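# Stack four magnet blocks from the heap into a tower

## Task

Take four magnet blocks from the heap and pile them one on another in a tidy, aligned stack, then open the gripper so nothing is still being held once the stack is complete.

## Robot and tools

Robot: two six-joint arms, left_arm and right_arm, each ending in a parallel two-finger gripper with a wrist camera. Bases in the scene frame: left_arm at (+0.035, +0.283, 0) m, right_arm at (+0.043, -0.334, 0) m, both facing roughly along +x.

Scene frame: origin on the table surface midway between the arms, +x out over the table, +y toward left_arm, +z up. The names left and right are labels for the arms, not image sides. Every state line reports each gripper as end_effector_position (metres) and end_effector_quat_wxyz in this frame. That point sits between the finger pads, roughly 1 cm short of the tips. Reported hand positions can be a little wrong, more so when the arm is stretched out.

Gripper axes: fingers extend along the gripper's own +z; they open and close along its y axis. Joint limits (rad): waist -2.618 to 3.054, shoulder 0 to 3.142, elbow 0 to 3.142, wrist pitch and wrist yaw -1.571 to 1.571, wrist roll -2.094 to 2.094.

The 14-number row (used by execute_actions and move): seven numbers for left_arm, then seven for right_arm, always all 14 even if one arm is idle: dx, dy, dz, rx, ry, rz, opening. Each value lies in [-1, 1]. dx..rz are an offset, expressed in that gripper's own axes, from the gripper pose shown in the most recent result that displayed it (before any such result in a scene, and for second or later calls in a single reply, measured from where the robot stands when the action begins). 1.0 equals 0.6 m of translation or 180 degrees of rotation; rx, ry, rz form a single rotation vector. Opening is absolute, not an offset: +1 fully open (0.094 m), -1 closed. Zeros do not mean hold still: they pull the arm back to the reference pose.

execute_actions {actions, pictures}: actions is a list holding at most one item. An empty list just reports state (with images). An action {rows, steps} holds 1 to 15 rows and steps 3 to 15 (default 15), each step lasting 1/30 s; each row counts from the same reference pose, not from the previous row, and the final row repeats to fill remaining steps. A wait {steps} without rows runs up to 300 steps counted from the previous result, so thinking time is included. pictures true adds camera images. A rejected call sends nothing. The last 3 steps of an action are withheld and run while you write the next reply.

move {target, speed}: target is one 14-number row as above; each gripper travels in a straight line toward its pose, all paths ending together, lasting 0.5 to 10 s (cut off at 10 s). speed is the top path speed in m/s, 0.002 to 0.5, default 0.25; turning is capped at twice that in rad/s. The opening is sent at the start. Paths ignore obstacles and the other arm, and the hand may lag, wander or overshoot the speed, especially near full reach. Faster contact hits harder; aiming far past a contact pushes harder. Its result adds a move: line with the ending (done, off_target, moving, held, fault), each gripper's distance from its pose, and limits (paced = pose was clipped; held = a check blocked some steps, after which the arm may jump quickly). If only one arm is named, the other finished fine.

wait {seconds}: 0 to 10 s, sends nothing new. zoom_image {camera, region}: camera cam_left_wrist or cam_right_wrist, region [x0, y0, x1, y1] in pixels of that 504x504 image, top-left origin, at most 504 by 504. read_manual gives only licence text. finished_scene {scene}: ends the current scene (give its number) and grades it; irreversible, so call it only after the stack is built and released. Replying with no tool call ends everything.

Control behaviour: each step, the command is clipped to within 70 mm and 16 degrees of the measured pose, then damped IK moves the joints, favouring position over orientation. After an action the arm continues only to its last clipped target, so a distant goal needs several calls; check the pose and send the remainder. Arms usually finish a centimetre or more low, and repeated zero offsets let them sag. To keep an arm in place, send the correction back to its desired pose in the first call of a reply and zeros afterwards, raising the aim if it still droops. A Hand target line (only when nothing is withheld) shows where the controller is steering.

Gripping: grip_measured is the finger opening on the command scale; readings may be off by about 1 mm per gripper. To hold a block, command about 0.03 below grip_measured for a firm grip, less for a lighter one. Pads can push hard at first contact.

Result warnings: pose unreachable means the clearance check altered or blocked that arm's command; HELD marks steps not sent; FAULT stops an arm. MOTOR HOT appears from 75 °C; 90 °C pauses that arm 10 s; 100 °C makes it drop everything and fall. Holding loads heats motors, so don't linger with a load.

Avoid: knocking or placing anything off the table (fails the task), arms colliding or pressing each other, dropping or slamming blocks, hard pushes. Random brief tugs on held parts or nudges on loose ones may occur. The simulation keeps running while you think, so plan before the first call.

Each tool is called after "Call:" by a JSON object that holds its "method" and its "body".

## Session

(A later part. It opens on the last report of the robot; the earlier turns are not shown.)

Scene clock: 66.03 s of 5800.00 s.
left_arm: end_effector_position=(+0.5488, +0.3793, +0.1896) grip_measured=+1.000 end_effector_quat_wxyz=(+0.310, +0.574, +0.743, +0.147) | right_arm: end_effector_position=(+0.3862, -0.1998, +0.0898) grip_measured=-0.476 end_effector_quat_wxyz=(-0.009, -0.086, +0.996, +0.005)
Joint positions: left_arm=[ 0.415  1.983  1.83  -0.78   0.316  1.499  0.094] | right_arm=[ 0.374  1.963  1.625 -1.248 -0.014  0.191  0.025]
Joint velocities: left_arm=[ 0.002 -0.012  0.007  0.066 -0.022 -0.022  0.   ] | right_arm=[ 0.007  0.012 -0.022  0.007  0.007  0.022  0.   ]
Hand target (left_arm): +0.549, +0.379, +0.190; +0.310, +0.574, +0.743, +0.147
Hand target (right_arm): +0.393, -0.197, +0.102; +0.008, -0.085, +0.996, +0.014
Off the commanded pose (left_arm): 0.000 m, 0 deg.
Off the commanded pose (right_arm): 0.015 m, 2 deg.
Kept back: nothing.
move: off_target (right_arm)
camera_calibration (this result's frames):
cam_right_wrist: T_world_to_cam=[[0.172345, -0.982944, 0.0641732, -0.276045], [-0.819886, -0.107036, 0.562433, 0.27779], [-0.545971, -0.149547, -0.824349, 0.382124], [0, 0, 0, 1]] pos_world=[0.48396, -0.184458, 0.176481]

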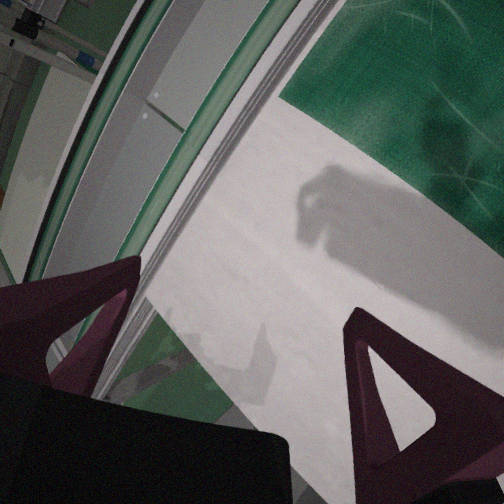

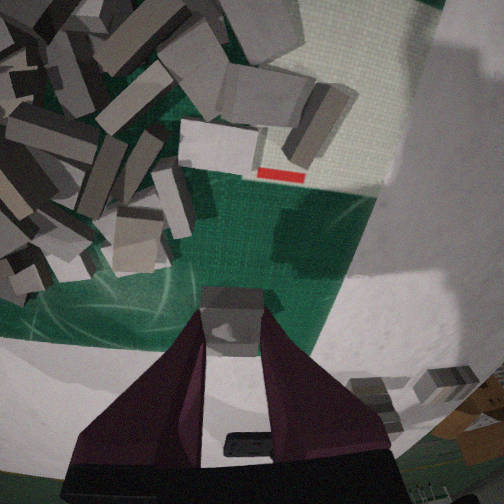

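Call:
{"method": "move", "body": {"target": [0,0,0,0,0,0,1, 0.126,0.005,0.02,0,-0.008,0.352,-0.51], "speed": 0.35}}

Call:
{"method": "move", "body": {"target": [0,0,0,0,0,0,1, 0,0,0.03,-0.004,0.025,0,-0.51], "speed": 0.06}}

Call:
{"method": "zoom_image", "body": {"camera": "cam_right_wrist", "region": [160, 220, 310, 390]}}

Scene clock: 68.50 s of 5800.00 s.
left_arm: end_effector_position=(+0.5488, +0.3793, +0.1896) grip_measured=+1.000 end_effector_quat_wxyz=(+0.310, +0.574, +0.743, +0.147) | right_arm: end_effector_position=(+0.3116, -0.2100, +0.0722) grip_measured=-0.478 end_effector_quat_wxyz=(-0.012, +0.451, +0.893, -0.004)
Joint positions: left_arm=[ 0.415  1.983  1.83  -0.78   0.316  1.499  0.094] | right_arm=[ 0.431  1.707  1.228 -1.113 -0.015  1.356  0.025]
Joint velocities: left_arm=[-0.012 -0.002 -0.017 -0.007  0.037 -0.022  0.   ] | right_arm=[-0.012 -0.002  0.002 -0.051 -0.081  0.051 -0.001]
Hand target (left_arm): +0.549, +0.379, +0.190; +0.310, +0.574, +0.743, +0.147
Hand target (right_arm): +0.311, -0.210, +0.077; +0.001, +0.450, +0.893, -0.000
Off the commanded pose (left_arm): 0.000 m, 0 deg.
Off the commanded pose (right_arm): 0.007 m, 2 deg.
Kept back: nothing.
move: done
camera_calibration (this result's frames):
cam_right_wrist: T_world_to_cam=[[-0.800035, -0.59277, 0.0925597, 0.110877], [-0.449119, 0.69402, 0.562697, 0.278045], [-0.397788, 0.408607, -0.821465, 0.396201], [0, 0, 0, 1]] pos_world=[0.371186, -0.289135, 0.158747]

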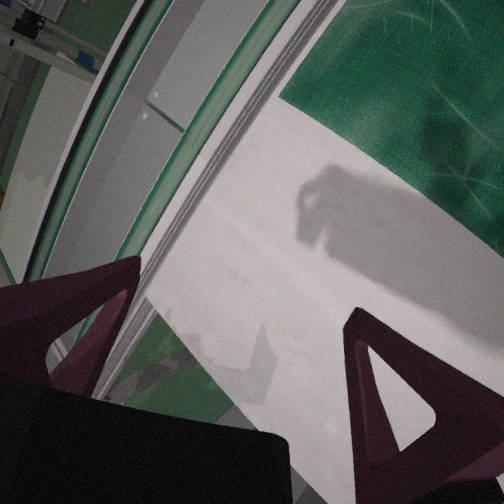

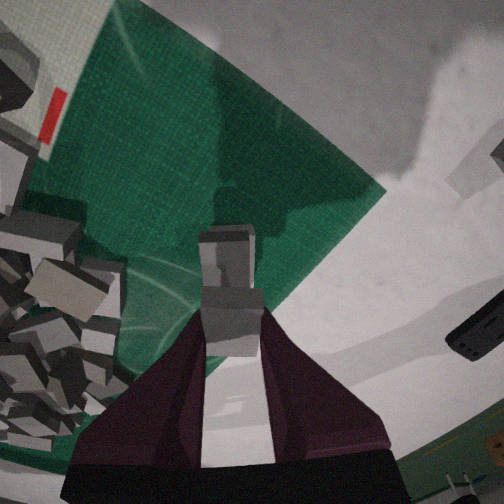

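Scene clock: 69.53 s of 5800.00 s.
left_arm: end_effector_position=(+0.5488, +0.3793, +0.1896) grip_measured=+1.000 end_effector_quat_wxyz=(+0.310, +0.574, +0.743, +0.147) | right_arm: end_effector_position=(+0.3120, -0.2070, +0.0578) grip_measured=-0.478 end_effector_quat_wxyz=(-0.041, +0.449, +0.892, +0.021)
Joint positions: left_arm=[ 0.415  1.983  1.83  -0.78   0.316  1.499  0.094] | right_arm=[ 0.395  1.727  1.189 -1.055 -0.089  1.316  0.025]
Joint velocities: left_arm=[-0.017  0.002  0.017  0.022 -0.022 -0.007  0.   ] | right_arm=[-0.002 -0.007 -0.012 -0.022 -0.007  0.007  0.001]
Hand target (left_arm): +0.549, +0.379, +0.190; +0.310, +0.574, +0.743, +0.147
Hand target (right_arm): +0.311, -0.210, +0.055; -0.044, +0.451, +0.891, +0.021
Off the commanded pose (left_arm): 0.000 m, 0 deg.
Off the commanded pose (right_arm): 0.005 m, 1 deg.
Kept back: nothing.
move: done
camera_calibration (this result's frames):
cam_right_wrist: T_world_to_cam=[[-0.796595, -0.60003, 0.0734908, 0.112835], [-0.43347, 0.651703, 0.622404, 0.267156], [-0.421355, 0.463948, -0.779238, 0.399714], [0, 0, 0, 1]] pos_world=[0.374109, -0.291848, 0.136901]

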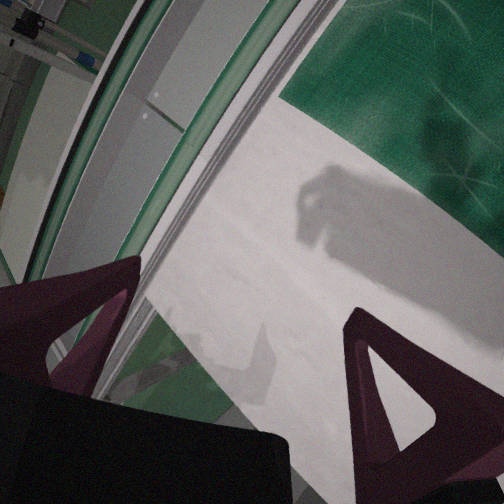

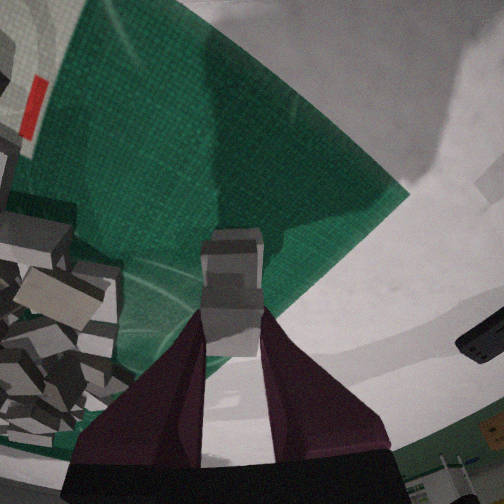

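Region (160, 220, 310, 390) of cam_right_wrist's 504x504 image, scaled by 2.965, with more detail than that image has; it fills the left 445 columns of this view, and the rest is white.

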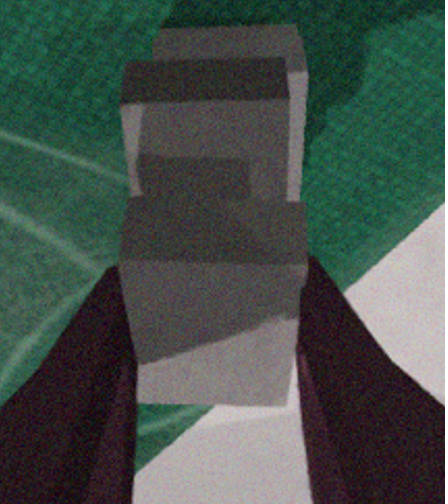

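Call:
{"method": "move", "body": {"target": [0,0,0,0,0,0,1, -0.02,-0.003,0.012,0,0.01,0,-0.51], "speed": 0.04}}

Call:
{"method": "zoom_image", "body": {"camera": "cam_right_wrist", "region": [160, 220, 310, 390]}}

Scene clock: 70.50 s of 5800.00 s.
left_arm: end_effector_position=(+0.5488, +0.3793, +0.1896) grip_measured=+1.000 end_effector_quat_wxyz=(+0.310, +0.574, +0.743, +0.147) | right_arm: end_effector_position=(+0.3175, -0.2150, +0.0525) grip_measured=-0.478 end_effector_quat_wxyz=(-0.051, +0.449, +0.892, +0.028)
Joint positions: left_arm=[ 0.415  1.983  1.83  -0.78   0.316  1.499  0.094] | right_arm=[ 0.349  1.747  1.189 -1.044 -0.113  1.269  0.025]
Joint velocities: left_arm=[-0.012  0.002  0.017 -0.066  0.022 -0.007  0.   ] | right_arm=[ 0.007 -0.012  0.007 -0.022 -0.037 -0.066 -0.001]
Hand target (left_arm): +0.549, +0.379, +0.190; +0.310, +0.574, +0.743, +0.147
Hand target (right_arm): +0.317, -0.217, +0.050; -0.055, +0.449, +0.892, +0.029
Off the commanded pose (left_arm): 0.000 m, 0 deg.
Off the commanded pose (right_arm): 0.004 m, 0 deg.
Kept back: nothing.
move: done
camera_calibration (this result's frames):
cam_right_wrist: T_world_to_cam=[[-0.795473, -0.601801, 0.0711168, 0.112199], [-0.425238, 0.637957, 0.642016, 0.271484], [-0.431735, 0.480465, -0.763386, 0.407571], [0, 0, 0, 1]] pos_world=[0.380659, -0.301497, 0.128858]

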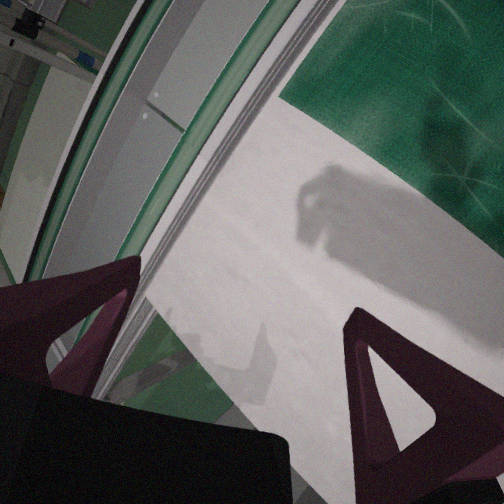

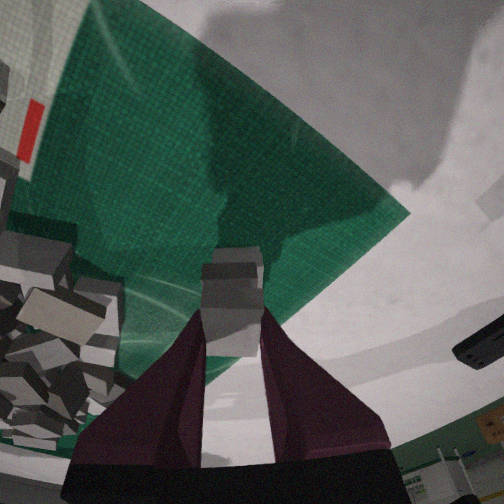

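Region (160, 220, 310, 390) of cam_right_wrist's 504x504 image, scaled by 2.965, with more detail than that image has; it fills the left 445 columns of this view, and the rest is white.

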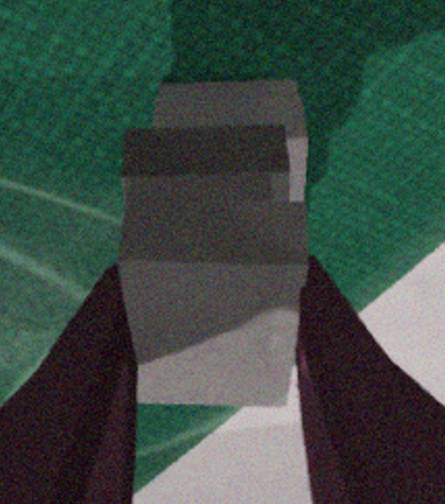

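Call:
{"method": "move", "body": {"target": [0,0,0,0,0,0,1, 0.002,-0.005,0.016,0,0,0,-0.51], "speed": 0.03}}

Call:
{"method": "zoom_image", "body": {"camera": "cam_right_wrist", "region": [160, 220, 310, 390]}}

Scene clock: 71.43 s of 5800.00 s.
left_arm: end_effector_position=(+0.5488, +0.3793, +0.1896) grip_measured=+1.000 end_effector_quat_wxyz=(+0.310, +0.574, +0.743, +0.147) | right_arm: end_effector_position=(+0.3166, -0.2147, +0.0475) grip_measured=-0.478 end_effector_quat_wxyz=(-0.051, +0.447, +0.892, +0.030)
Joint positions: left_arm=[ 0.415  1.983  1.83  -0.78   0.316  1.499  0.094] | right_arm=[ 0.349  1.747  1.168 -1.019 -0.116  1.267  0.025]
Joint velocities: left_arm=[ 0.002  0.002 -0.017  0.037  0.022  0.022  0.   ] | right_arm=[-0.002  0.027 -0.017 -0.022  0.007 -0.037  0.001]
Hand target (left_arm): +0.549, +0.379, +0.190; +0.310, +0.574, +0.743, +0.147
Hand target (right_arm): +0.314, -0.215, +0.043; -0.051, +0.449, +0.892, +0.028
Off the commanded pose (left_arm): 0.000 m, 0 deg.
Off the commanded pose (right_arm): 0.005 m, 0 deg.
Kept back: nothing.
move: done
camera_calibration (this result's frames):
cam_right_wrist: T_world_to_cam=[[-0.79435, -0.603832, 0.0662958, 0.11143], [-0.428431, 0.634264, 0.64355, 0.274278], [-0.430645, 0.482801, -0.762528, 0.403378], [0, 0, 0, 1]] pos_world=[0.379736, -0.301431, 0.123688]

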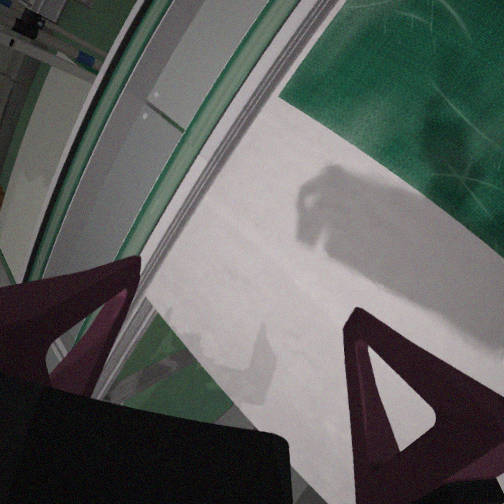

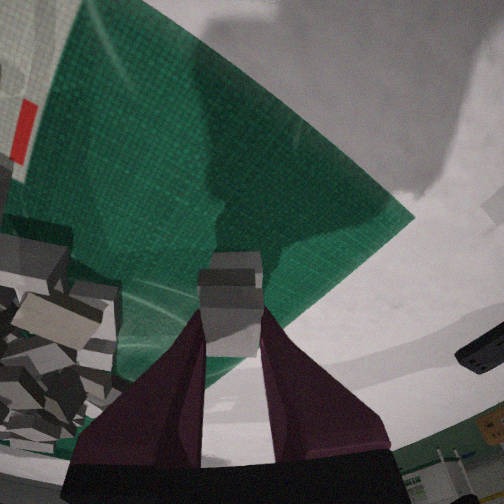

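Region (160, 220, 310, 390) of cam_right_wrist's 504x504 image, scaled by 2.965, with more detail than that image has; it fills the left 445 columns of this view, and the rest is white.

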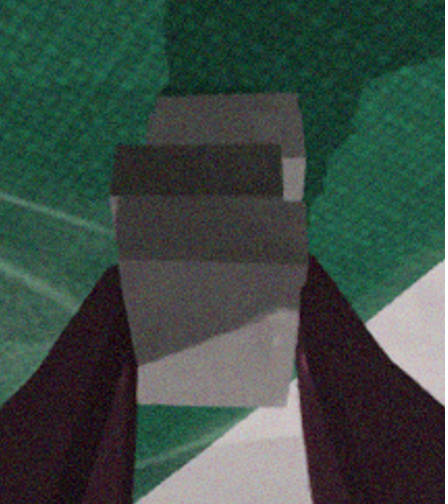

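Call:
{"method": "move", "body": {"target": [0,0,0,0,0,0,1, 0,0,0,0,0,0,0.1]}}

Call:
{"method": "move", "body": {"target": [0,0,0,0,0,0,1, 0.012,-0.006,0.045,0,-0.037,0,0.1], "speed": 0.08}}

Scene clock: 72.37 s of 5800.00 s.
left_arm: end_effector_position=(+0.5488, +0.3793, +0.1896) grip_measured=+1.000 end_effector_quat_wxyz=(+0.310, +0.574, +0.743, +0.147) | right_arm: end_effector_position=(+0.3166, -0.2146, +0.0475) grip_measured=+0.098 end_effector_quat_wxyz=(-0.051, +0.447, +0.892, +0.031)
Joint positions: left_arm=[ 0.415  1.983  1.83  -0.78   0.316  1.499  0.094] | right_arm=[ 0.349  1.747  1.168 -1.019 -0.116  1.267  0.052]
Joint velocities: left_arm=[-0.002 -0.002  0.012 -0.037 -0.007 -0.095  0.   ] | right_arm=[ 0.002 -0.007 -0.002  0.007  0.022 -0.066  0.   ]
Hand target (left_arm): +0.549, +0.379, +0.190; +0.310, +0.574, +0.743, +0.147
Hand target (right_arm): +0.317, -0.215, +0.047; -0.051, +0.447, +0.892, +0.031
Off the commanded pose (left_arm): 0.000 m, 0 deg.
Off the commanded pose (right_arm): 0.000 m, 0 deg.
Kept back: nothing.
move: done
camera_calibration (this result's frames):
cam_right_wrist: T_world_to_cam=[[-0.794348, -0.603847, 0.0661794, 0.111451], [-0.428343, 0.634037, 0.643832, 0.274133], [-0.430736, 0.483079, -0.7623, 0.403421], [0, 0, 0, 1]] pos_world=[0.379722, -0.301395, 0.123656]

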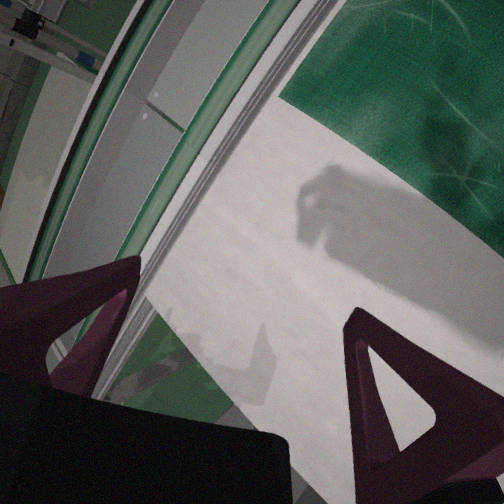

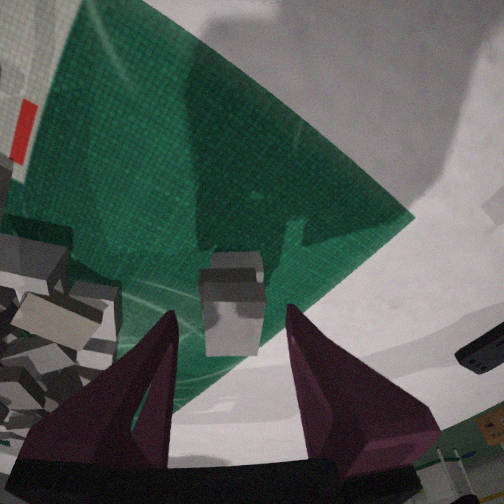

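Scene clock: 73.57 s of 5800.00 s.
left_arm: end_effector_position=(+0.5488, +0.3793, +0.1896) grip_measured=+1.000 end_effector_quat_wxyz=(+0.310, +0.574, +0.743, +0.147) | right_arm: end_effector_position=(+0.3095, -0.2074, +0.0215) grip_measured=+0.098 end_effector_quat_wxyz=(-0.009, +0.449, +0.893, +0.009)
Joint positions: left_arm=[ 0.415  1.983  1.83  -0.78   0.316  1.499  0.094] | right_arm=[ 0.435  1.747  1.062 -0.883 -0.026  1.357  0.052]
Joint velocities: left_arm=[ 0.002 -0.007  0.012 -0.066  0.022  0.037  0.   ] | right_arm=[-0.007 -0.022  0.022  0.066 -0.051 -0.051 -0.001]
Hand target (left_arm): +0.549, +0.379, +0.190; +0.310, +0.574, +0.743, +0.147
Hand target (right_arm): +0.308, -0.209, +0.021; +0.000, +0.448, +0.894, +0.003
Off the commanded pose (left_arm): 0.000 m, 0 deg.
Off the commanded pose (right_arm): 0.002 m, 1 deg.
Kept back: nothing.
move: done
camera_calibration (this result's frames):
cam_right_wrist: T_world_to_cam=[[-0.799628, -0.596735, 0.0671017, 0.114948], [-0.460685, 0.681288, 0.568873, 0.304652], [-0.385182, 0.423974, -0.819684, 0.351967], [0, 0, 0, 1]] pos_world=[0.367835, -0.288187, 0.10748]

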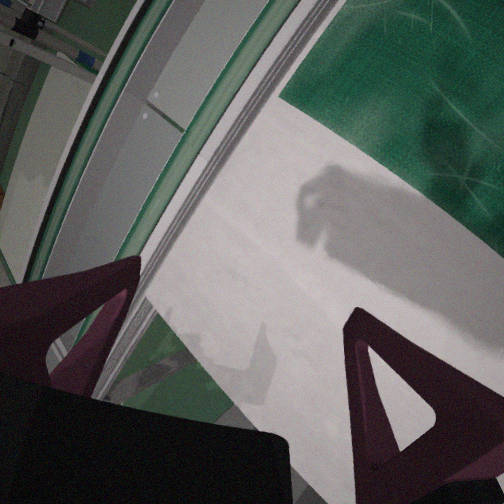

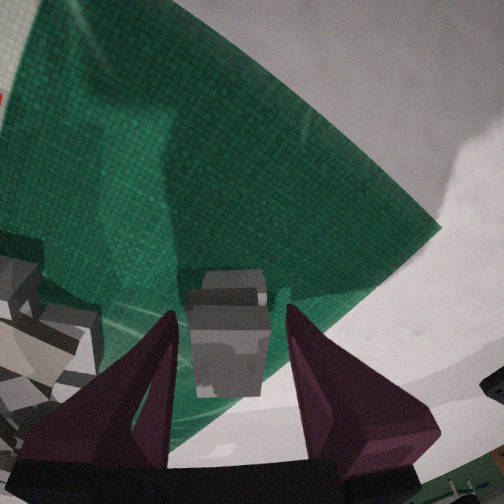

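Call:
{"method": "move", "body": {"target": [0,0,0,0,0,0,1, 0,0,0.004,0,0,0,-0.49]}}

Call:
{"method": "move", "body": {"target": [0,0,0,0,0,0,1, 0,0,0,0,0,0,0.1]}}

Call:
{"method": "move", "body": {"target": [0,0,0,0,0,0,1, 0,0,-0.11,0,0,0,0.5]}}

Call:
{"method": "move", "body": {"target": [0,0,0,0,0,0,1, -0.004,0.008,-0.01,0,0,-0.499,0.5], "speed": 0.5}}

Scene clock: 74.50 s of 5800.00 s.
left_arm: end_effector_position=(+0.5488, +0.3793, +0.1896) grip_measured=+1.000 end_effector_quat_wxyz=(+0.310, +0.574, +0.743, +0.147) | right_arm: end_effector_position=(+0.3098, -0.2074, +0.0215) grip_measured=-0.465 end_effector_quat_wxyz=(-0.009, +0.449, +0.893, +0.010)
Joint positions: left_arm=[ 0.415  1.983  1.83  -0.78   0.316  1.499  0.094] | right_arm=[ 0.435  1.747  1.062 -0.882 -0.026  1.357  0.025]
Joint velocities: left_arm=[-0.002  0.007 -0.012 -0.051 -0.007 -0.037  0.   ] | right_arm=[ 0.002 -0.002  0.012 -0.051 -0.066  0.022 -0.001]
Hand target (left_arm): +0.549, +0.379, +0.190; +0.310, +0.574, +0.743, +0.147
Hand target (right_arm): +0.309, -0.207, +0.019; -0.009, +0.449, +0.893, +0.009
Off the commanded pose (left_arm): 0.000 m, 0 deg.
Off the commanded pose (right_arm): 0.002 m, 0 deg.
Kept back: nothing.
move: done
camera_calibration (this result's frames):
cam_right_wrist: T_world_to_cam=[[-0.800162, -0.596132, 0.0660864, 0.115524], [-0.460836, 0.681573, 0.568409, 0.304863], [-0.38389, 0.424365, -0.820087, 0.351743], [0, 0, 0, 1]] pos_world=[0.367959, -0.288186, 0.107538]

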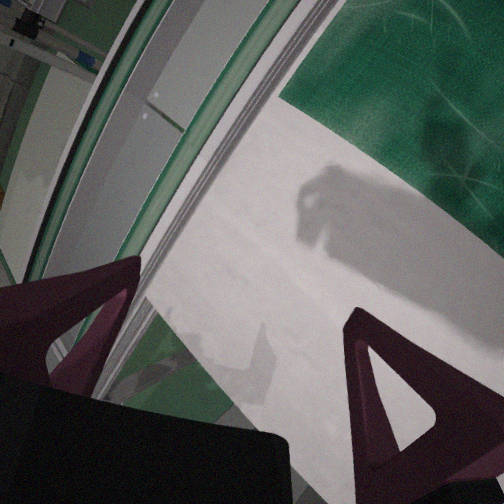

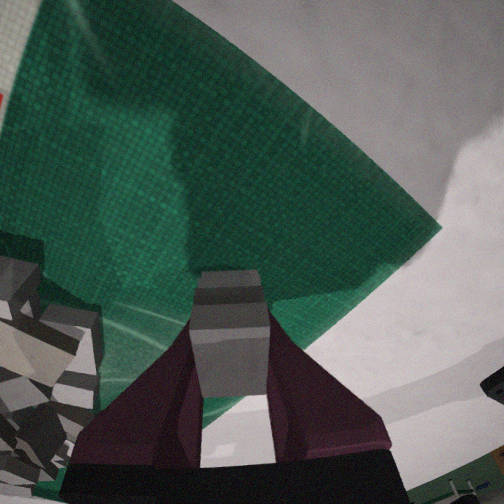

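Scene clock: 75.00 s of 5800.00 s.
left_arm: end_effector_position=(+0.5488, +0.3793, +0.1896) grip_measured=+1.000 end_effector_quat_wxyz=(+0.310, +0.574, +0.743, +0.147) | right_arm: end_effector_position=(+0.3097, -0.2073, +0.0215) grip_measured=+0.098 end_effector_quat_wxyz=(-0.009, +0.449, +0.893, +0.010)
Joint positions: left_arm=[ 0.415  1.983  1.83  -0.78   0.316  1.499  0.094] | right_arm=[ 0.435  1.747  1.062 -0.882 -0.026  1.357  0.052]
Joint velocities: left_arm=[ 0.002 -0.002 -0.017  0.007  0.066  0.037  0.   ] | right_arm=[-0.012 -0.002  0.007  0.051 -0.066  0.037 -0.   ]
Hand target (left_arm): +0.549, +0.379, +0.190; +0.310, +0.574, +0.743, +0.147
Hand target (right_arm): +0.310, -0.207, +0.022; -0.009, +0.449, +0.893, +0.010
Off the commanded pose (left_arm): 0.000 m, 0 deg.
Off the commanded pose (right_arm): 0.000 m, 0 deg.
Kept back: nothing.
move: done
camera_calibration (this result's frames):
cam_right_wrist: T_world_to_cam=[[-0.800151, -0.596156, 0.0660051, 0.115531], [-0.460747, 0.681374, 0.568719, 0.304731], [-0.384019, 0.424649, -0.81988, 0.351802], [0, 0, 0, 1]] pos_world=[0.367945, -0.288154, 0.107503]

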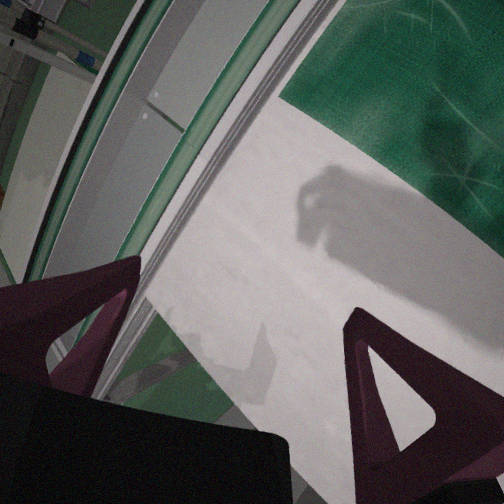

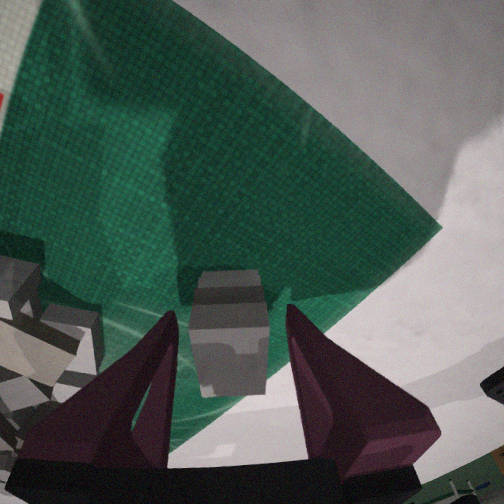

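Scene clock: 76.07 s of 5800.00 s.
left_arm: end_effector_position=(+0.5488, +0.3793, +0.1896) grip_measured=+1.000 end_effector_quat_wxyz=(+0.310, +0.574, +0.743, +0.147) | right_arm: end_effector_position=(+0.3052, -0.2092, +0.0783) grip_measured=+0.498 end_effector_quat_wxyz=(-0.016, +0.450, +0.893, +0.001)
Joint positions: left_arm=[ 0.415  1.983  1.83  -0.78   0.316  1.499  0.094] | right_arm=[ 0.435  1.678  1.22  -1.131 -0.027  1.357  0.07 ]
Joint velocities: left_arm=[-0.007 -0.002  0.007 -0.007 -0.007  0.051  0.   ] | right_arm=[-0.002 -0.012 -0.012 -0.007  0.022  0.007 -0.002]
Hand target (left_arm): +0.549, +0.379, +0.190; +0.310, +0.574, +0.743, +0.147
Hand target (right_arm): +0.309, -0.208, +0.087; -0.009, +0.450, +0.893, +0.010
Off the commanded pose (left_arm): 0.000 m, 0 deg.
Off the commanded pose (right_arm): 0.011 m, 1 deg.
Kept back: nothing.
move: off_target (right_arm)
camera_calibration (this result's frames):
cam_right_wrist: T_world_to_cam=[[-0.798614, -0.595519, 0.0870203, 0.105028], [-0.449262, 0.686094, 0.572222, 0.26887], [-0.400473, 0.41789, -0.815469, 0.400656], [0, 0, 0, 1]] pos_world=[0.365122, -0.289354, 0.16373]

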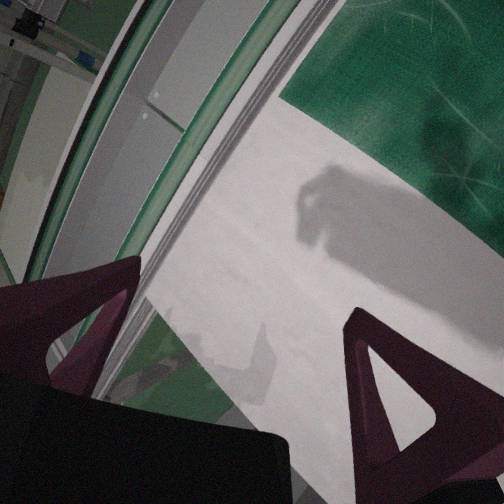

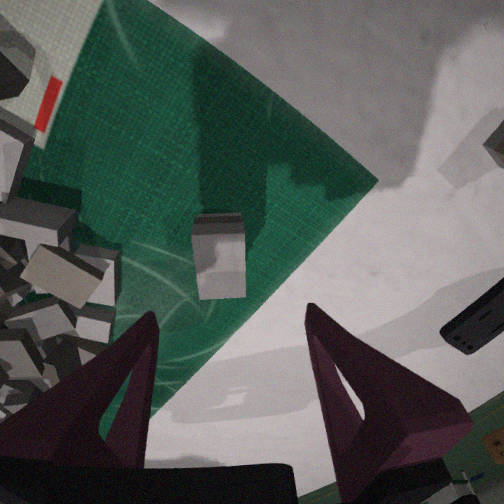

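Scene clock: 78.40 s of 5800.00 s.
left_arm: end_effector_position=(+0.5488, +0.3793, +0.1896) grip_measured=+1.000 end_effector_quat_wxyz=(+0.310, +0.574, +0.743, +0.147) | right_arm: end_effector_position=(+0.3003, -0.2115, +0.0785) grip_measured=+0.498 end_effector_quat_wxyz=(-0.021, -0.310, +0.951, +0.011)
Joint positions: left_arm=[ 0.415  1.983  1.83  -0.78   0.316  1.499  0.094] | right_arm=[ 0.435  1.678  1.22  -1.153 -0.027 -0.205  0.07 ]
Joint velocities: left_arm=[ 0.002 -0.007 -0.017 -0.007  0.051  0.007  0.   ] | right_arm=[-0.012 -0.002 -0.012 -0.022 -0.095  0.022  0.001]
Hand target (left_arm): +0.549, +0.379, +0.190; +0.310, +0.574, +0.743, +0.147
Hand target (right_arm): +0.310, -0.208, +0.084; -0.010, -0.312, +0.950, +0.012
Off the commanded pose (left_arm): 0.000 m, 0 deg.
Off the commanded pose (right_arm): 0.012 m, 1 deg.
Kept back: nothing.
move: off_target (right_arm)
camera_calibration (this result's frames):
cam_right_wrist: T_world_to_cam=[[0.590309, -0.806132, 0.0410809, -0.358236], [-0.672906, -0.463366, 0.57662, 0.0918373], [-0.445796, -0.368027, -0.815979, 0.247204], [0, 0, 0, 1]] pos_world=[0.38347, -0.155253, 0.163474]

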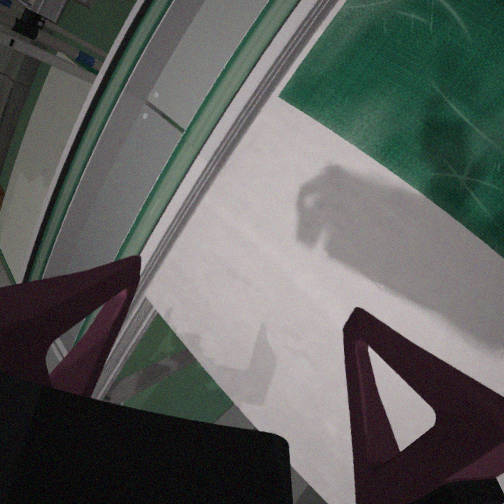

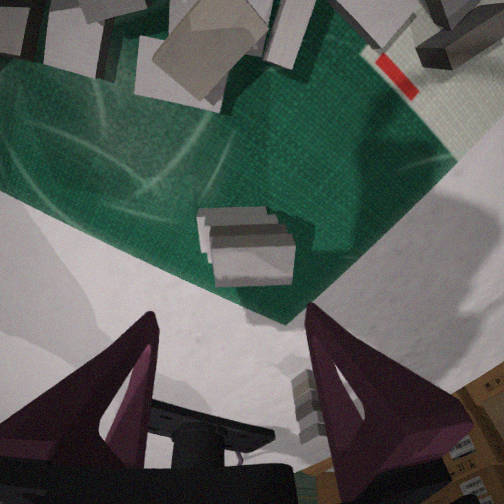

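Call:
{"method": "move", "body": {"target": [0,0,0,0,0,0,1, -0.012,-0.016,0.097,0,-0.014,0,0.6], "speed": 0.1}}

Scene clock: 79.83 s of 5800.00 s.
left_arm: end_effector_position=(+0.5488, +0.3793, +0.1896) grip_measured=+1.000 end_effector_quat_wxyz=(+0.310, +0.574, +0.743, +0.147) | right_arm: end_effector_position=(+0.3092, -0.2137, +0.0232) grip_measured=+0.598 end_effector_quat_wxyz=(-0.001, -0.311, +0.950, +0.013)
Joint positions: left_arm=[ 0.415  1.983  1.83  -0.78   0.316  1.499  0.094] | right_arm=[ 0.416  1.736  1.056 -0.89  -0.027 -0.228  0.075]
Joint velocities: left_arm=[-0.002  0.007 -0.002 -0.037  0.022 -0.022  0.   ] | right_arm=[ 0.007  0.002 -0.002  0.022 -0.051 -0.007  0.   ]
Hand target (left_arm): +0.549, +0.379, +0.190; +0.310, +0.574, +0.743, +0.147
Hand target (right_arm): +0.310, -0.215, +0.020; +0.000, -0.310, +0.951, +0.018
Off the commanded pose (left_arm): 0.000 m, 0 deg.
Off the commanded pose (right_arm): 0.004 m, 1 deg.
Kept back: nothing.
move: done
camera_calibration (this result's frames):
cam_right_wrist: T_world_to_cam=[[0.591068, -0.805101, 0.0495021, -0.363201], [-0.692405, -0.474936, 0.543149, 0.132995], [-0.41378, -0.355314, -0.838176, 0.198593], [0, 0, 0, 1]] pos_world=[0.388937, -0.158687, 0.112199]

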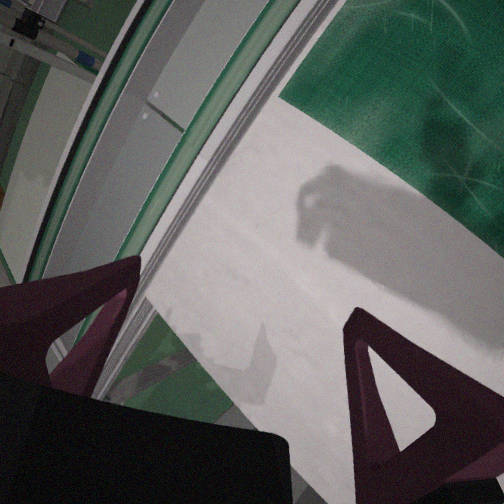

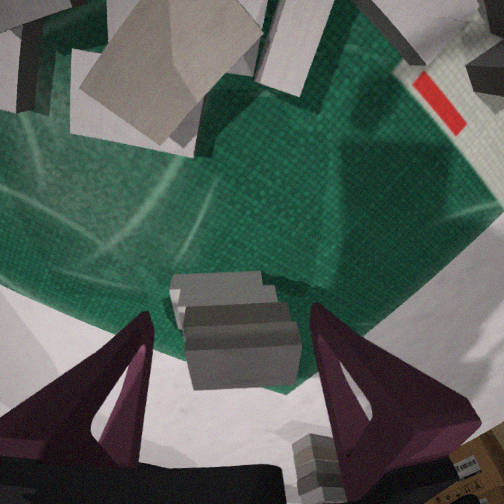

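Call:
{"method": "move", "body": {"target": [0,0,0,0,0,0,1, -0.008,0,0.012,0.006,0,0,0.6], "speed": 0.05}}

Call:
{"method": "move", "body": {"target": [0,0,0,0,0,0,1, 0,0,0,0,0,0,-0.16]}}

Scene clock: 80.77 s of 5800.00 s.
left_arm: end_effector_position=(+0.5488, +0.3793, +0.1896) grip_measured=+1.000 end_effector_quat_wxyz=(+0.310, +0.574, +0.743, +0.147) | right_arm: end_effector_position=(+0.3113, -0.2145, +0.0176) grip_measured=+0.598 end_effector_quat_wxyz=(-0.003, -0.308, +0.951, +0.009)
Joint positions: left_arm=[ 0.415  1.983  1.83  -0.78   0.316  1.499  0.094] | right_arm=[ 0.416  1.756  1.056 -0.875 -0.018 -0.221  0.075]
Joint velocities: left_arm=[ 0.017 -0.002  0.002  0.022  0.022 -0.066  0.   ] | right_arm=[-0.007  0.012  0.007 -0.007  0.051 -0.066 -0.001]
Hand target (left_arm): +0.549, +0.379, +0.190; +0.310, +0.574, +0.743, +0.147
Hand target (right_arm): +0.313, -0.211, +0.016; +0.002, -0.311, +0.950, +0.004
Off the commanded pose (left_arm): 0.000 m, 0 deg.
Off the commanded pose (right_arm): 0.005 m, 1 deg.
Kept back: nothing.
move: done
camera_calibration (this result's frames):
cam_right_wrist: T_world_to_cam=[[0.585331, -0.80878, 0.0571222, -0.364015], [-0.694821, -0.464052, 0.549436, 0.140051], [-0.417865, -0.361291, -0.833581, 0.194419], [0, 0, 0, 1]] pos_world=[0.391621, -0.159175, 0.105909]

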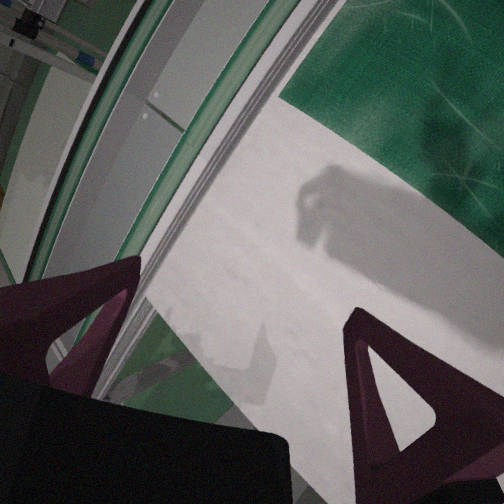

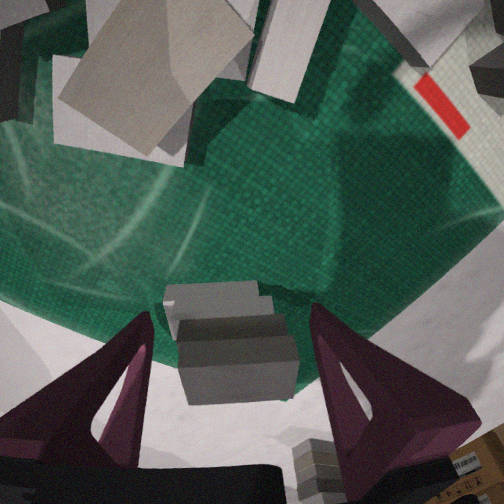

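Scene clock: 81.27 s of 5800.00 s.
left_arm: end_effector_position=(+0.5488, +0.3793, +0.1896) grip_measured=+1.000 end_effector_quat_wxyz=(+0.310, +0.574, +0.743, +0.147) | right_arm: end_effector_position=(+0.3111, -0.2145, +0.0176) grip_measured=-0.136 end_effector_quat_wxyz=(-0.004, -0.308, +0.951, +0.009)
Joint positions: left_arm=[ 0.415  1.983  1.83  -0.78   0.316  1.499  0.094] | right_arm=[ 0.416  1.756  1.056 -0.876 -0.018 -0.221  0.041]
Joint velocities: left_arm=[-0.007  0.007  0.007 -0.007  0.022 -0.022  0.   ] | right_arm=[-0.007 -0.007  0.007 -0.037  0.007  0.007 -0.001]
Hand target (left_arm): +0.549, +0.379, +0.190; +0.310, +0.574, +0.743, +0.147
Hand target (right_arm): +0.311, -0.215, +0.018; -0.003, -0.308, +0.951, +0.008
Off the commanded pose (left_arm): 0.000 m, 0 deg.
Off the commanded pose (right_arm): 0.000 m, 0 deg.
Kept back: nothing.
move: done
camera_calibration (this result's frames):
cam_right_wrist: T_world_to_cam=[[0.585385, -0.808805, 0.056212, -0.363847], [-0.694272, -0.464269, 0.549946, 0.139688], [-0.418701, -0.360956, -0.833307, 0.194673], [0, 0, 0, 1]] pos_world=[0.391482, -0.159161, 0.105854]

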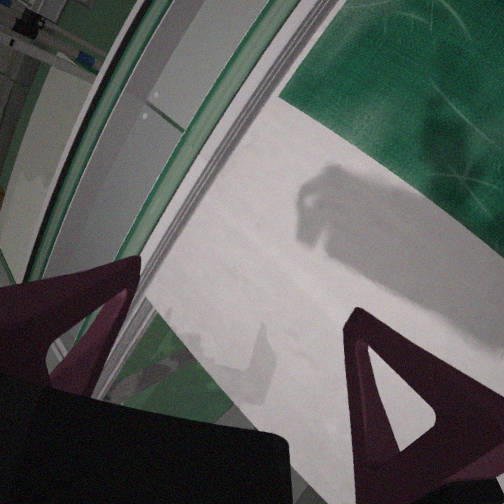

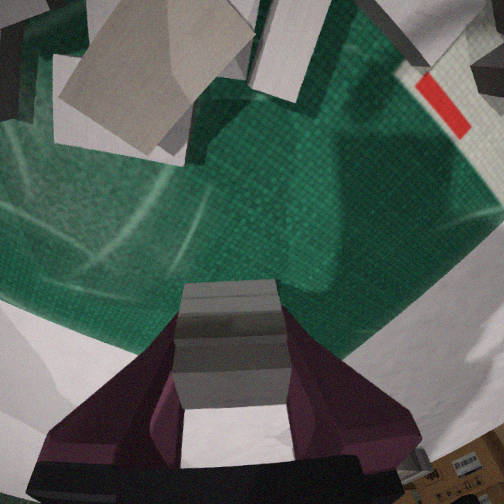

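Call:
{"method": "move", "body": {"target": [0,0,0,0,0,0,1, 0,0,0,0,0,0,0.5]}}

Call:
{"method": "zoom_image", "body": {"camera": "cam_right_wrist", "region": [130, 250, 330, 430]}}

Call:
{"method": "move", "body": {"target": [0,0,0,0,0,0,1, 0,0,-0.13,0,0,0,0.5]}}

Call:
{"method": "zoom_image", "body": {"camera": "cam_right_wrist", "region": [150, 180, 320, 330]}}

Scene clock: 82.20 s of 5800.00 s.
left_arm: end_effector_position=(+0.5488, +0.3793, +0.1896) grip_measured=+1.000 end_effector_quat_wxyz=(+0.310, +0.574, +0.743, +0.147) | right_arm: end_effector_position=(+0.3111, -0.2145, +0.0176) grip_measured=+0.498 end_effector_quat_wxyz=(-0.004, -0.308, +0.951, +0.009)
Joint positions: left_arm=[ 0.415  1.983  1.83  -0.78   0.316  1.499  0.094] | right_arm=[ 0.416  1.756  1.056 -0.876 -0.018 -0.221  0.07 ]
Joint velocities: left_arm=[ 0.007 -0.002 -0.007  0.037 -0.022 -0.051  0.   ] | right_arm=[-0.007  0.002  0.017 -0.022  0.051  0.037  0.   ]
Hand target (left_arm): +0.549, +0.379, +0.190; +0.310, +0.574, +0.743, +0.147
Hand target (right_arm): +0.311, -0.214, +0.018; -0.004, -0.308, +0.951, +0.009
Off the commanded pose (left_arm): 0.000 m, 0 deg.
Off the commanded pose (right_arm): 0.000 m, 0 deg.
Kept back: nothing.
move: done
camera_calibration (this result's frames):
cam_right_wrist: T_world_to_cam=[[0.585385, -0.808805, 0.056212, -0.363847], [-0.694272, -0.464269, 0.549946, 0.139688], [-0.418701, -0.360956, -0.833307, 0.194673], [0, 0, 0, 1]] pos_world=[0.391482, -0.159161, 0.105854]

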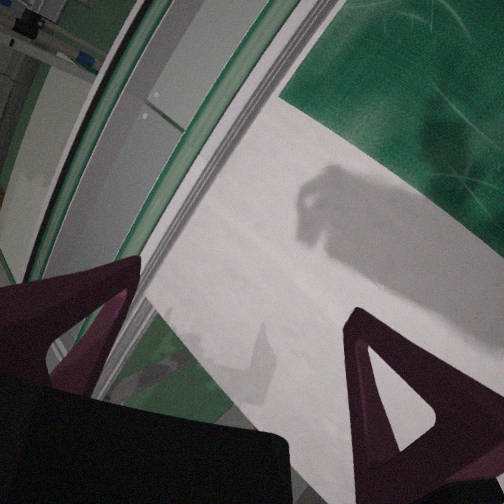

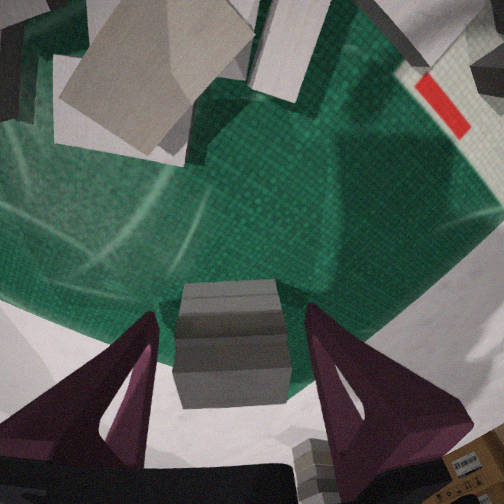

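Region (130, 250, 330, 430) of cam_right_wrist's 504x504 image, scaled by 2.520, with more detail than that image has; it fills the top 454 rows of this view, and the rest is white.

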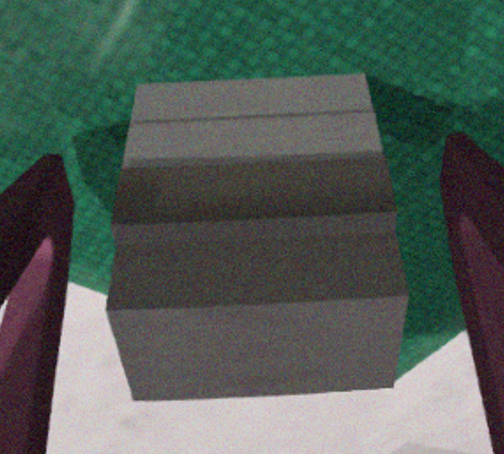

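Scene clock: 83.30 s of 5800.00 s.
left_arm: end_effector_position=(+0.5488, +0.3793, +0.1896) grip_measured=+1.000 end_effector_quat_wxyz=(+0.310, +0.574, +0.743, +0.147) | right_arm: end_effector_position=(+0.3055, -0.2169, +0.0868) grip_measured=+0.498 end_effector_quat_wxyz=(-0.018, -0.308, +0.951, +0.008)
Joint positions: left_arm=[ 0.415  1.983  1.83  -0.78   0.316  1.499  0.094] | right_arm=[ 0.416  1.676  1.252 -1.181 -0.018 -0.221  0.07 ]
Joint velocities: left_arm=[-0.002 -0.007 -0.012  0.007 -0.037 -0.037  0.   ] | right_arm=[-0.007 -0.012 -0.007 -0.007 -0.022 -0.037  0.   ]
Hand target (left_arm): +0.549, +0.379, +0.190; +0.310, +0.574, +0.743, +0.147
Hand target (right_arm): +0.311, -0.215, +0.095; -0.003, -0.308, +0.951, +0.009
Off the commanded pose (left_arm): 0.000 m, 0 deg.
Off the commanded pose (right_arm): 0.011 m, 2 deg.
Kept back: nothing.
move: off_target (right_arm)
camera_calibration (this result's frames):
cam_right_wrist: T_world_to_cam=[[0.586762, -0.808213, 0.050011, -0.366171], [-0.679708, -0.458017, 0.572903, 0.0916024], [-0.440122, -0.370151, -0.818096, 0.252374], [0, 0, 0, 1]] pos_world=[0.388193, -0.160572, 0.1723]

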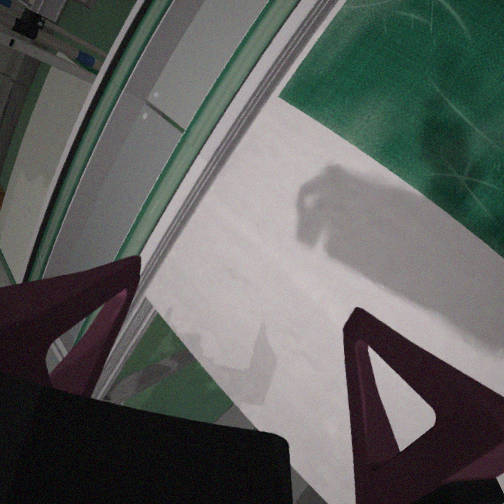

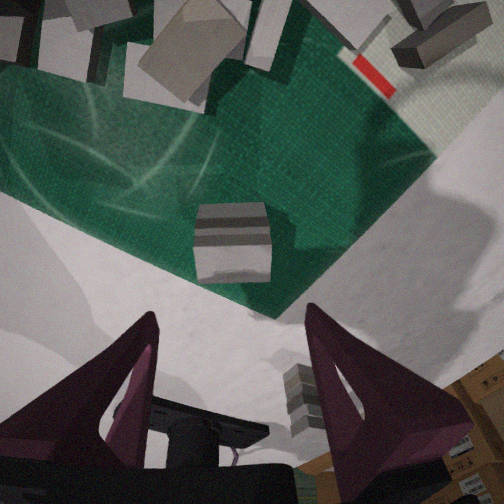

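Region (150, 180, 320, 330) of cam_right_wrist's 504x504 image, scaled by 2.965, with more detail than that image has; it fills the top 445 rows of this view, and the rest is white.

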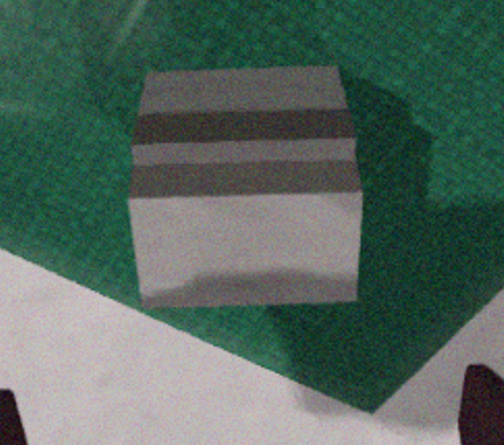

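Call:
{"method": "move", "body": {"target": [0,0,0,0,0,0,1, -0.013,0,0,0,-0.01,0.499,0.15], "speed": 0.5}}

Scene clock: 85.87 s of 5800.00 s.
left_arm: end_effector_position=(+0.5488, +0.3793, +0.1896) grip_measured=+1.000 end_effector_quat_wxyz=(+0.310, +0.574, +0.743, +0.147) | right_arm: end_effector_position=(+0.3095, -0.2151, +0.0867) grip_measured=+0.152 end_effector_quat_wxyz=(-0.012, +0.456, +0.890, -0.000)
Joint positions: left_arm=[ 0.415  1.983  1.83  -0.78   0.316  1.499  0.094] | right_arm=[ 0.416  1.676  1.252 -1.163 -0.019  1.352  0.054]
Joint velocities: left_arm=[ 0.027  0.002  0.012 -0.022  0.007  0.066  0.   ] | right_arm=[-0.007 -0.007 -0.007  0.081  0.037 -0.051 -0.   ]
Hand target (left_arm): +0.549, +0.379, +0.190; +0.310, +0.574, +0.743, +0.147
Hand target (right_arm): +0.312, -0.212, +0.087; -0.005, +0.454, +0.891, -0.003
Off the commanded pose (left_arm): 0.000 m, 0 deg.
Off the commanded pose (right_arm): 0.004 m, 1 deg.
Kept back: nothing.
move: done
camera_calibration (this result's frames):
cam_right_wrist: T_world_to_cam=[[-0.807266, -0.583721, 0.0871259, 0.109461], [-0.442276, 0.69607, 0.565578, 0.270555], [-0.390786, 0.418039, -0.82008, 0.409118], [0, 0, 0, 1]] pos_world=[0.367901, -0.295458, 0.172953]

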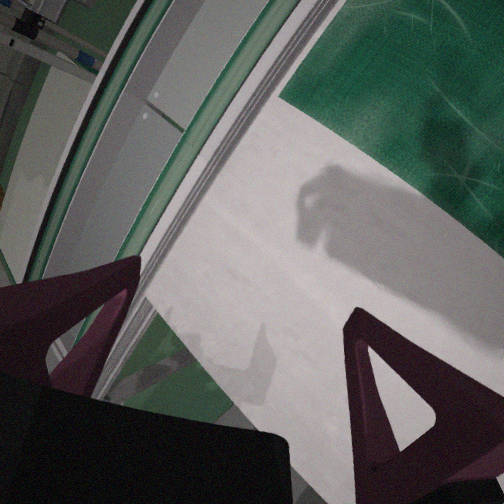

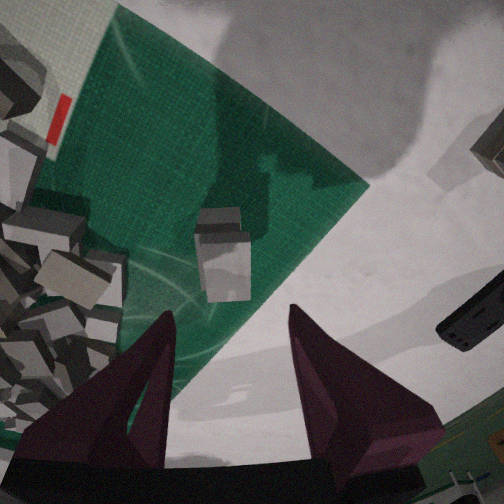

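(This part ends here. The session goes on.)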